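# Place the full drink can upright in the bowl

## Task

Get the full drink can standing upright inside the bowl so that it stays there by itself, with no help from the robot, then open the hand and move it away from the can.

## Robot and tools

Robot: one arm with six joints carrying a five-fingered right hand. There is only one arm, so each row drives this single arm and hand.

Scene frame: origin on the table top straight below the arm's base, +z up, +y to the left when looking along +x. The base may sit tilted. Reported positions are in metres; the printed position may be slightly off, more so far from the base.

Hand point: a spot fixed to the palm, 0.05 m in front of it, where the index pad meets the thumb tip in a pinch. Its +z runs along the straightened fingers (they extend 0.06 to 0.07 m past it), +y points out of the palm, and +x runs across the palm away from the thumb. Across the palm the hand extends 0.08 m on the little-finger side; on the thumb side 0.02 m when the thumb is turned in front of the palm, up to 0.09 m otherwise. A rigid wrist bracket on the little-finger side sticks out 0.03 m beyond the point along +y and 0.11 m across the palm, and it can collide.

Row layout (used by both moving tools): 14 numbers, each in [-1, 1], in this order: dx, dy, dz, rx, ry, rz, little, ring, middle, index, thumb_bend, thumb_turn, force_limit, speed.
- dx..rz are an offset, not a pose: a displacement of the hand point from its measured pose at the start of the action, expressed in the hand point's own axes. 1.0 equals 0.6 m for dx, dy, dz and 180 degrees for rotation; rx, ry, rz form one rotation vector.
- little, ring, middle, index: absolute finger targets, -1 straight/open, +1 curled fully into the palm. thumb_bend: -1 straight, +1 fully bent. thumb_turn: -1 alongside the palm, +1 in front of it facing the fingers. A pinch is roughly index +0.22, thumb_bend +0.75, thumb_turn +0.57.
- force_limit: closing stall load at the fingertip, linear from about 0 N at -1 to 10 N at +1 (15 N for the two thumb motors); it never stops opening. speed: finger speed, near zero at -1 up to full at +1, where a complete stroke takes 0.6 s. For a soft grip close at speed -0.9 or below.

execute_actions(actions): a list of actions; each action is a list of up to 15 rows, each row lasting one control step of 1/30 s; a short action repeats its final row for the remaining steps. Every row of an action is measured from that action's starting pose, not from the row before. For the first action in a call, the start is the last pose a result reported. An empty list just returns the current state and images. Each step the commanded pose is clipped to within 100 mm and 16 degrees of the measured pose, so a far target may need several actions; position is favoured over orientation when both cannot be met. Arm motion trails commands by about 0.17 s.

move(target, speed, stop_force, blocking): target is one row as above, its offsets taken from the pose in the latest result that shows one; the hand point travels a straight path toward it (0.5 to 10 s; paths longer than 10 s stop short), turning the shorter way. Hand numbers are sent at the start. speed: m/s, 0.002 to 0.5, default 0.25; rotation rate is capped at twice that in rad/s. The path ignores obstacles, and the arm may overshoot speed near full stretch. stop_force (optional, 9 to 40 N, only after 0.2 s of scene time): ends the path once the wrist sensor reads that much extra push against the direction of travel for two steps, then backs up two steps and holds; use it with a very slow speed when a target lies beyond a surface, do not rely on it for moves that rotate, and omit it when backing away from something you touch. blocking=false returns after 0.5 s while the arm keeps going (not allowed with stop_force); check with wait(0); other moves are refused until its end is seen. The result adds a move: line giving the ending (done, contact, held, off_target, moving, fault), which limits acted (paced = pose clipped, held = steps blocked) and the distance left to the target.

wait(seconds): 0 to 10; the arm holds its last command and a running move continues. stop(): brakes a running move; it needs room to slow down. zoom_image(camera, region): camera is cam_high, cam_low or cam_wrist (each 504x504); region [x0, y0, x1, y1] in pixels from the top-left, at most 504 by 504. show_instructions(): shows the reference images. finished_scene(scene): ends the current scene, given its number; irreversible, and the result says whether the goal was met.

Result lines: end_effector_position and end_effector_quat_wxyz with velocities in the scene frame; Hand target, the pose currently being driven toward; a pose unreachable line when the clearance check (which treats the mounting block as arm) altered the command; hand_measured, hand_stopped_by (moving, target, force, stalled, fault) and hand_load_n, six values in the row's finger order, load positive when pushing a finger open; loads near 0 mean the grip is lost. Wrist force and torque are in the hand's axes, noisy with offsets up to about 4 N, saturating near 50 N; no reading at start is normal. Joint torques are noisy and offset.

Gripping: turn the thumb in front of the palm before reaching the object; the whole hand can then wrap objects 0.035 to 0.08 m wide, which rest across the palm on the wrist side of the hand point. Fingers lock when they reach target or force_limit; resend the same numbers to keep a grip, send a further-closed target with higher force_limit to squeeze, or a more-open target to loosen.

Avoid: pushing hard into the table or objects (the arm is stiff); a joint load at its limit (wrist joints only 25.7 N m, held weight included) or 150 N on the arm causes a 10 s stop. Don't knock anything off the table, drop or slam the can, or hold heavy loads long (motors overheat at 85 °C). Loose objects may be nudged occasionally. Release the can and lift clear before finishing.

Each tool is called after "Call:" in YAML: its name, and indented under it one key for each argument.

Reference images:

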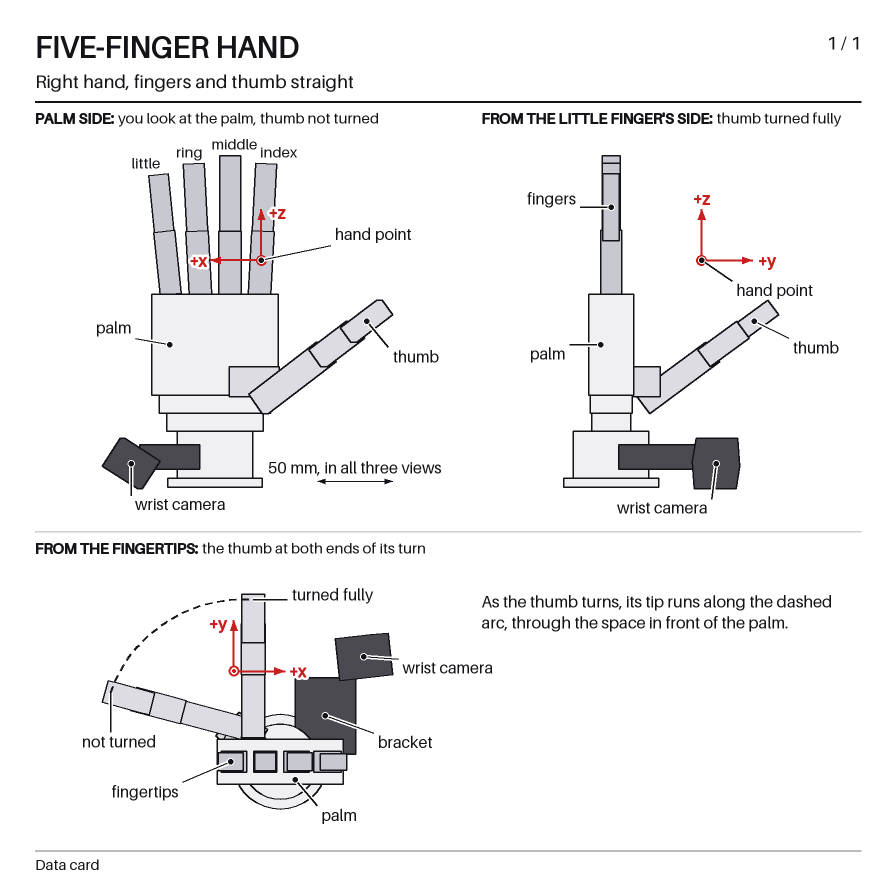

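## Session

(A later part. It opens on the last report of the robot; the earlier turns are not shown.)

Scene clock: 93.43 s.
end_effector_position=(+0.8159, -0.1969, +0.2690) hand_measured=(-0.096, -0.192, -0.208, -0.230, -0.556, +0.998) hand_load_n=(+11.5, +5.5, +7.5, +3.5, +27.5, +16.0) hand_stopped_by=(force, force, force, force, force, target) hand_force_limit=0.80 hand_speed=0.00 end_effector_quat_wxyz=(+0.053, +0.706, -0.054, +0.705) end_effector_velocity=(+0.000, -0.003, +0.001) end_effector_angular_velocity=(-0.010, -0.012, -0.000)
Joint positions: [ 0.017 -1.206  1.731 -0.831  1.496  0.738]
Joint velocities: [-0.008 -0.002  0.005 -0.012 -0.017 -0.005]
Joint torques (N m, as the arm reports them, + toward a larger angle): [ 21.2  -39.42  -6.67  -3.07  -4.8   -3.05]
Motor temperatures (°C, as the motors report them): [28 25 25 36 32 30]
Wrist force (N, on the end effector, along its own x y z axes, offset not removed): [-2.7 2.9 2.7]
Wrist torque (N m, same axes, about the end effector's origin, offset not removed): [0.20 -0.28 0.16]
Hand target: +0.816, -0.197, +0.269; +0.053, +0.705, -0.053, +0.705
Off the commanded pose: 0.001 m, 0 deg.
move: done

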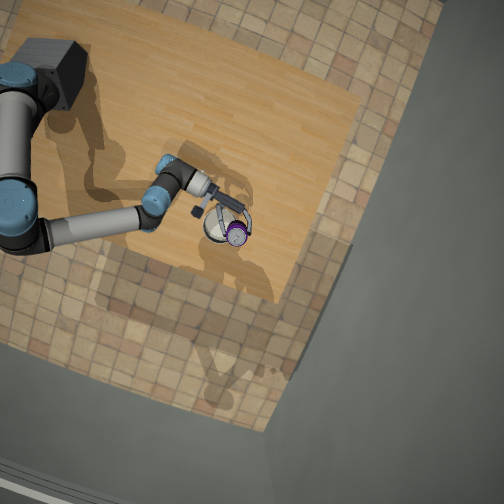

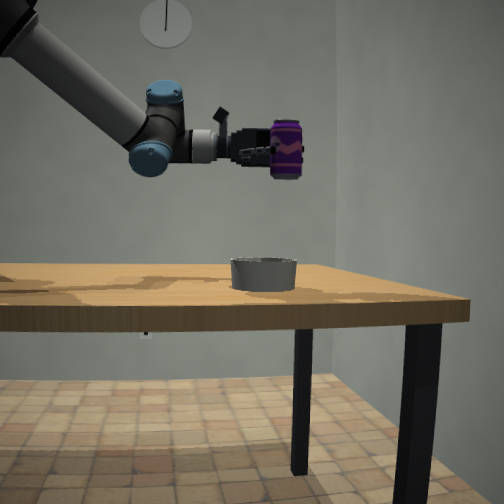

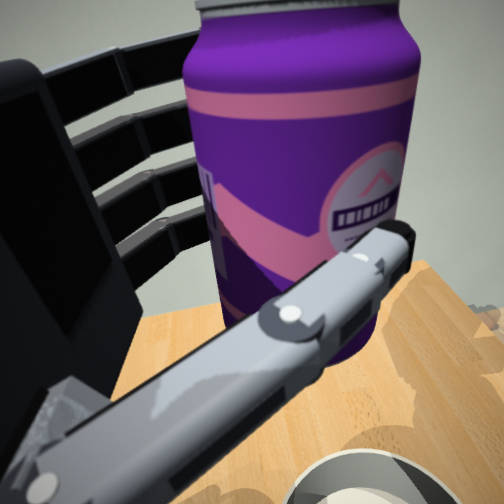

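Call:
move:
  target: [-0.31,0,-0.083,0,0,0,1,1,1,1,1,1,0.8,0]
  speed: 0.15

Scene clock: 98.03 s.
end_effector_position=(+0.7667, -0.1891, +0.0836) hand_measured=(-0.096, -0.192, -0.208, -0.230, -0.556, +0.998) hand_load_n=(+11.5, +5.5, +7.5, +3.5, +27.5, +16.0) hand_stopped_by=(force, force, force, force, force, target) hand_force_limit=0.80 hand_speed=0.00 end_effector_quat_wxyz=(+0.053, +0.706, -0.054, +0.705) end_effector_velocity=(-0.001, +0.000, -0.003) end_effector_angular_velocity=(-0.000, -0.001, -0.001)
Joint positions: [-0.256 -1.037  1.896 -1.183  1.238  0.825]
Joint velocities: [-0.005  0.006  0.    -0.008 -0.005  0.002]
Joint torques (N m, as the arm reports them, + toward a larger angle): [ 21.13 -27.2    3.6   -3.03  -4.08   2.39]
Motor temperatures (°C, as the motors report them): [28 25 25 36 32 30]
Wrist force (N, on the end effector, along its own x y z axes, offset not removed): [-1.5 4.3 2.3]
Wrist torque (N m, same axes, about the end effector's origin, offset not removed): [0.44 -0.20 0.41]
Hand target: +0.767, -0.189, +0.083; +0.053, +0.706, -0.054, +0.705
Off the commanded pose: 0.001 m, 0 deg.
move: done

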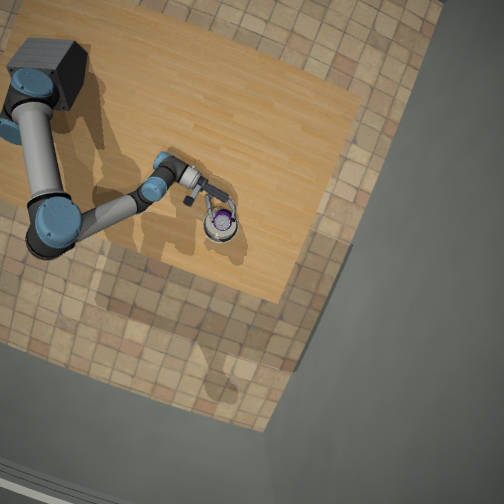

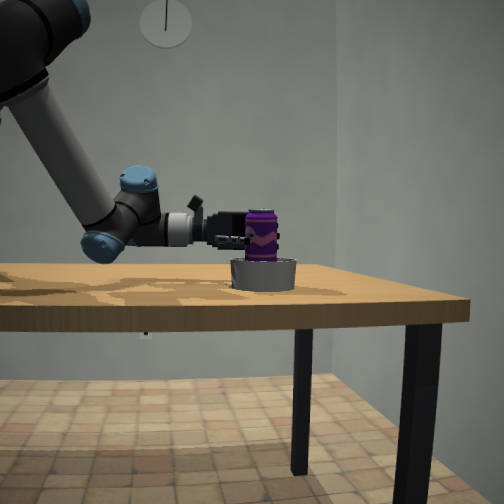

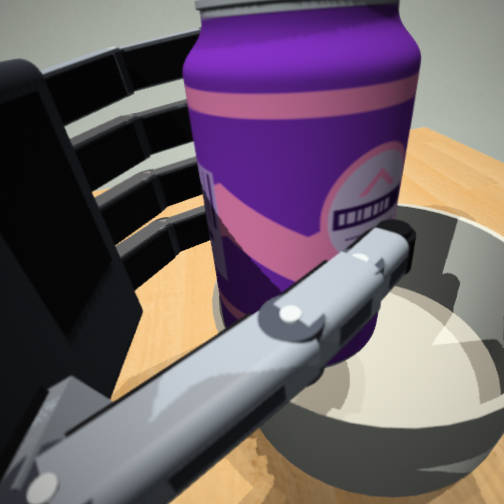

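Call:
move:
  target: [-0.04,0,0,0,0,0,1,1,1,1,1,1,0.8,0]
  speed: 0.01
  stop_force: 9

Scene clock: 102.40 s.
end_effector_position=(+0.7667, -0.1892, +0.0654) hand_measured=(-0.096, -0.192, -0.208, -0.230, -0.556, +0.998) hand_load_n=(+11.0, +5.5, +7.0, +2.5, +27.5, +15.5) hand_stopped_by=(force, force, force, force, force, target) hand_force_limit=0.80 hand_speed=0.00 end_effector_quat_wxyz=(+0.053, +0.706, -0.054, +0.705) end_effector_velocity=(-0.001, +0.000, +0.002) end_effector_angular_velocity=(+0.003, +0.004, -0.001)
Joint positions: [-0.279 -1.008  1.886 -1.205  1.216  0.833]
Joint velocities: [ 0.004 -0.004  0.003  0.004  0.007 -0.   ]
Joint torques (N m, as the arm reports them, + toward a larger angle): [ 29.2  -33.49   3.34   3.95   5.12   0.29]
Motor temperatures (°C, as the motors report them): [28 25 25 36 32 30]
Wrist force (N, on the end effector, along its own x y z axes, offset not removed): [17.3 0.8 -1.6]
Wrist torque (N m, same axes, about the end effector's origin, offset not removed): [0.36 0.38 0.42]
Hand target: +0.767, -0.189, +0.066; +0.053, +0.706, -0.054, +0.705
Off the commanded pose: 0.006 m, 0 deg.
move: contact

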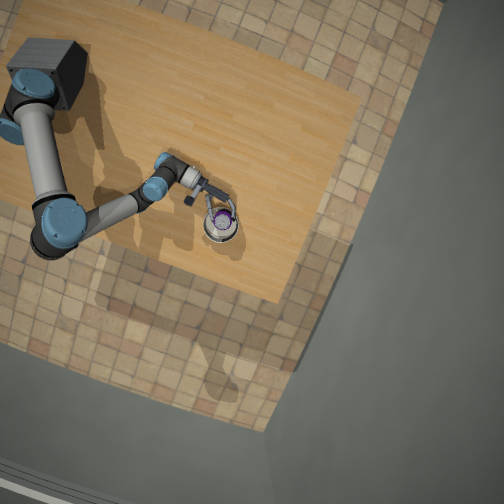

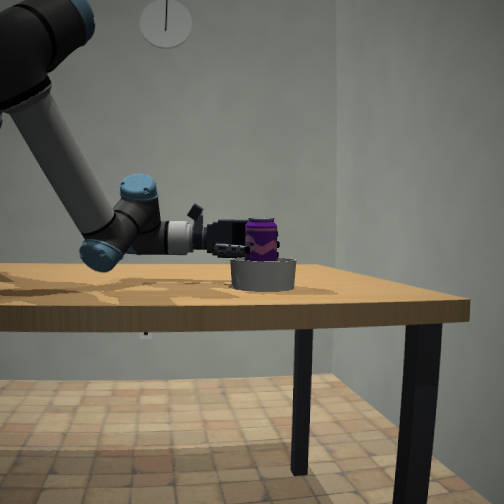

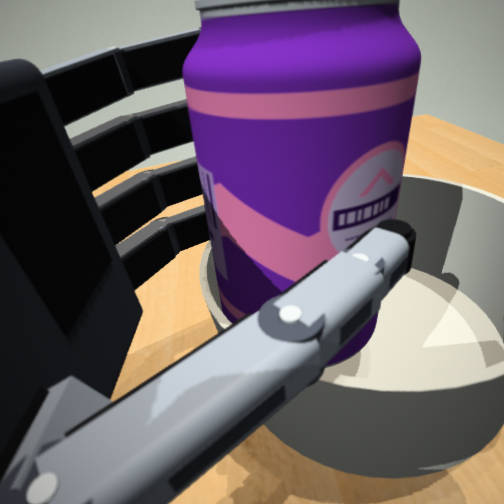

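Release and retreat.

Call:
execute_actions:
  actions:
    - [[0,0,0,0,0,0,-1,-1,-1,-1,-1,1,0.8,0.5]]
    - []

Call:
move:
  target: [0.03,-0.15,-0.1,0,0,0,-1,-1,-1,-1,-1,1,0.8,0.5]
  speed: 0.15

Scene clock: 105.40 s.
end_effector_position=(+0.7667, -0.1892, +0.0654) hand_measured=(-1.000, -1.000, -1.000, -1.000, -1.000, +1.000) hand_load_n=(+0.0, +0.0, +0.0, +0.0, +0.0, +0.0) hand_stopped_by=(moving, moving, moving, moving, target, target) hand_force_limit=0.80 hand_speed=0.50 end_effector_quat_wxyz=(+0.053, +0.706, -0.054, +0.705) end_effector_velocity=(+0.000, -0.002, +0.001) end_effector_angular_velocity=(-0.001, -0.002, -0.002)
Joint positions: [-0.278 -1.008  1.886 -1.205  1.216  0.832]
Joint velocities: [-0.001 -0.003 -0.001 -0.    -0.     0.   ]
Joint torques (N m, as the arm reports them, + toward a larger angle): [ 20.26 -25.33  -8.44  -2.26  -3.59   2.24]
Motor temperatures (°C, as the motors report them): [28 25 25 36 32 30]
Wrist force (N, on the end effector, along its own x y z axes, offset not removed): [0.5 -1.1 0.2]
Wrist torque (N m, same axes, about the end effector's origin, offset not removed): [-0.18 -0.14 -0.23]
Hand target: +0.767, -0.189, +0.065; +0.053, +0.706, -0.054, +0.705
Off the commanded pose: 0.000 m, 0 deg.

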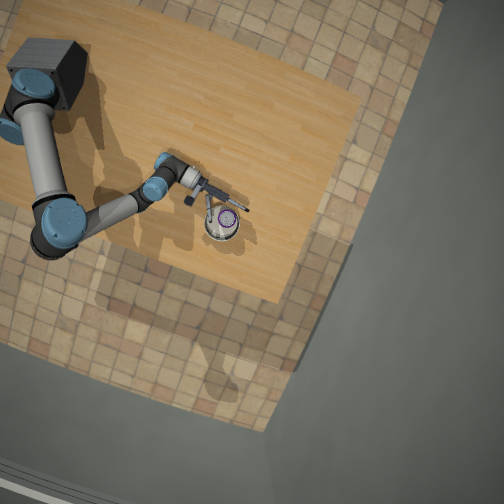

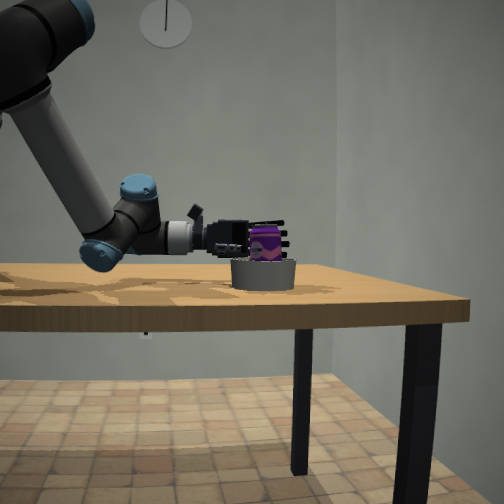

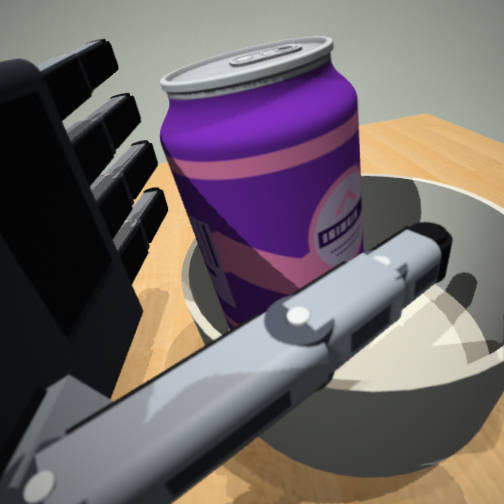

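Scene clock: 106.73 s.
end_effector_position=(+0.7209, -0.0916, +0.0836) hand_measured=(-1.000, -1.000, -1.000, -1.000, -1.000, +1.000) hand_load_n=(+0.0, +0.0, +0.0, +0.0, +0.0, +0.0) hand_stopped_by=(target, target, target, target, target, target) hand_force_limit=0.80 hand_speed=0.50 end_effector_quat_wxyz=(+0.053, +0.706, -0.054, +0.705) end_effector_velocity=(-0.001, +0.001, +0.001) end_effector_angular_velocity=(-0.001, -0.002, -0.002)
Joint positions: [-0.163 -0.918  2.027 -1.424  1.325  0.794]
Joint velocities: [ 0.003  0.002  0.002 -0.007  0.003 -0.001]
Joint torques (N m, as the arm reports them, + toward a larger angle): [ 40.75 -21.71   7.68  -2.58   1.16  -3.01]
Motor temperatures (°C, as the motors report them): [28 25 25 36 32 30]
Wrist force (N, on the end effector, along its own x y z axes, offset not removed): [0.0 0.7 -0.6]
Wrist torque (N m, same axes, about the end effector's origin, offset not removed): [0.16 0.08 -0.10]
Hand target: +0.721, -0.091, +0.084; +0.053, +0.706, -0.054, +0.705
Off the commanded pose: 0.000 m, 0 deg.
move: done

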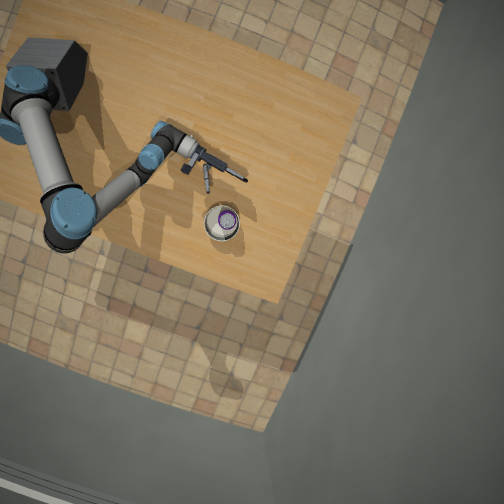

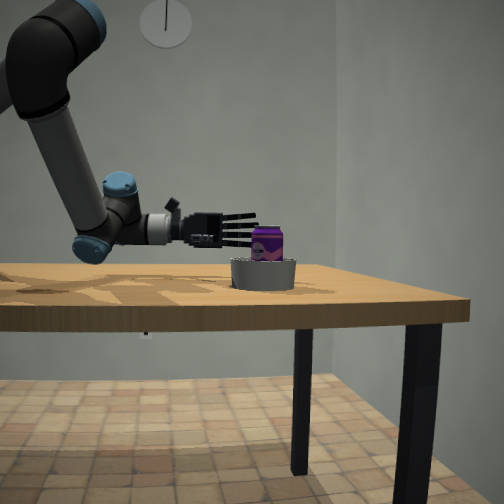

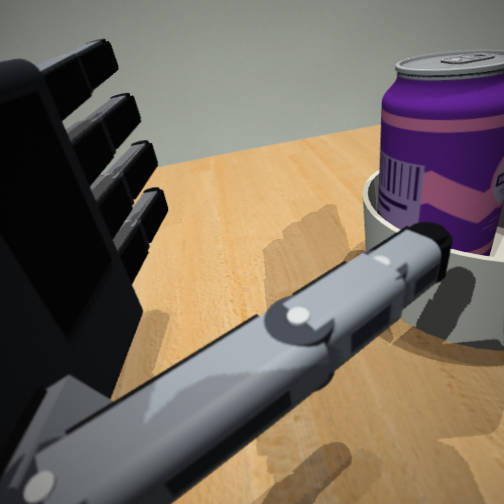

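Call:
finished_scene:
  scene: 1

The scene is finished: the task was done.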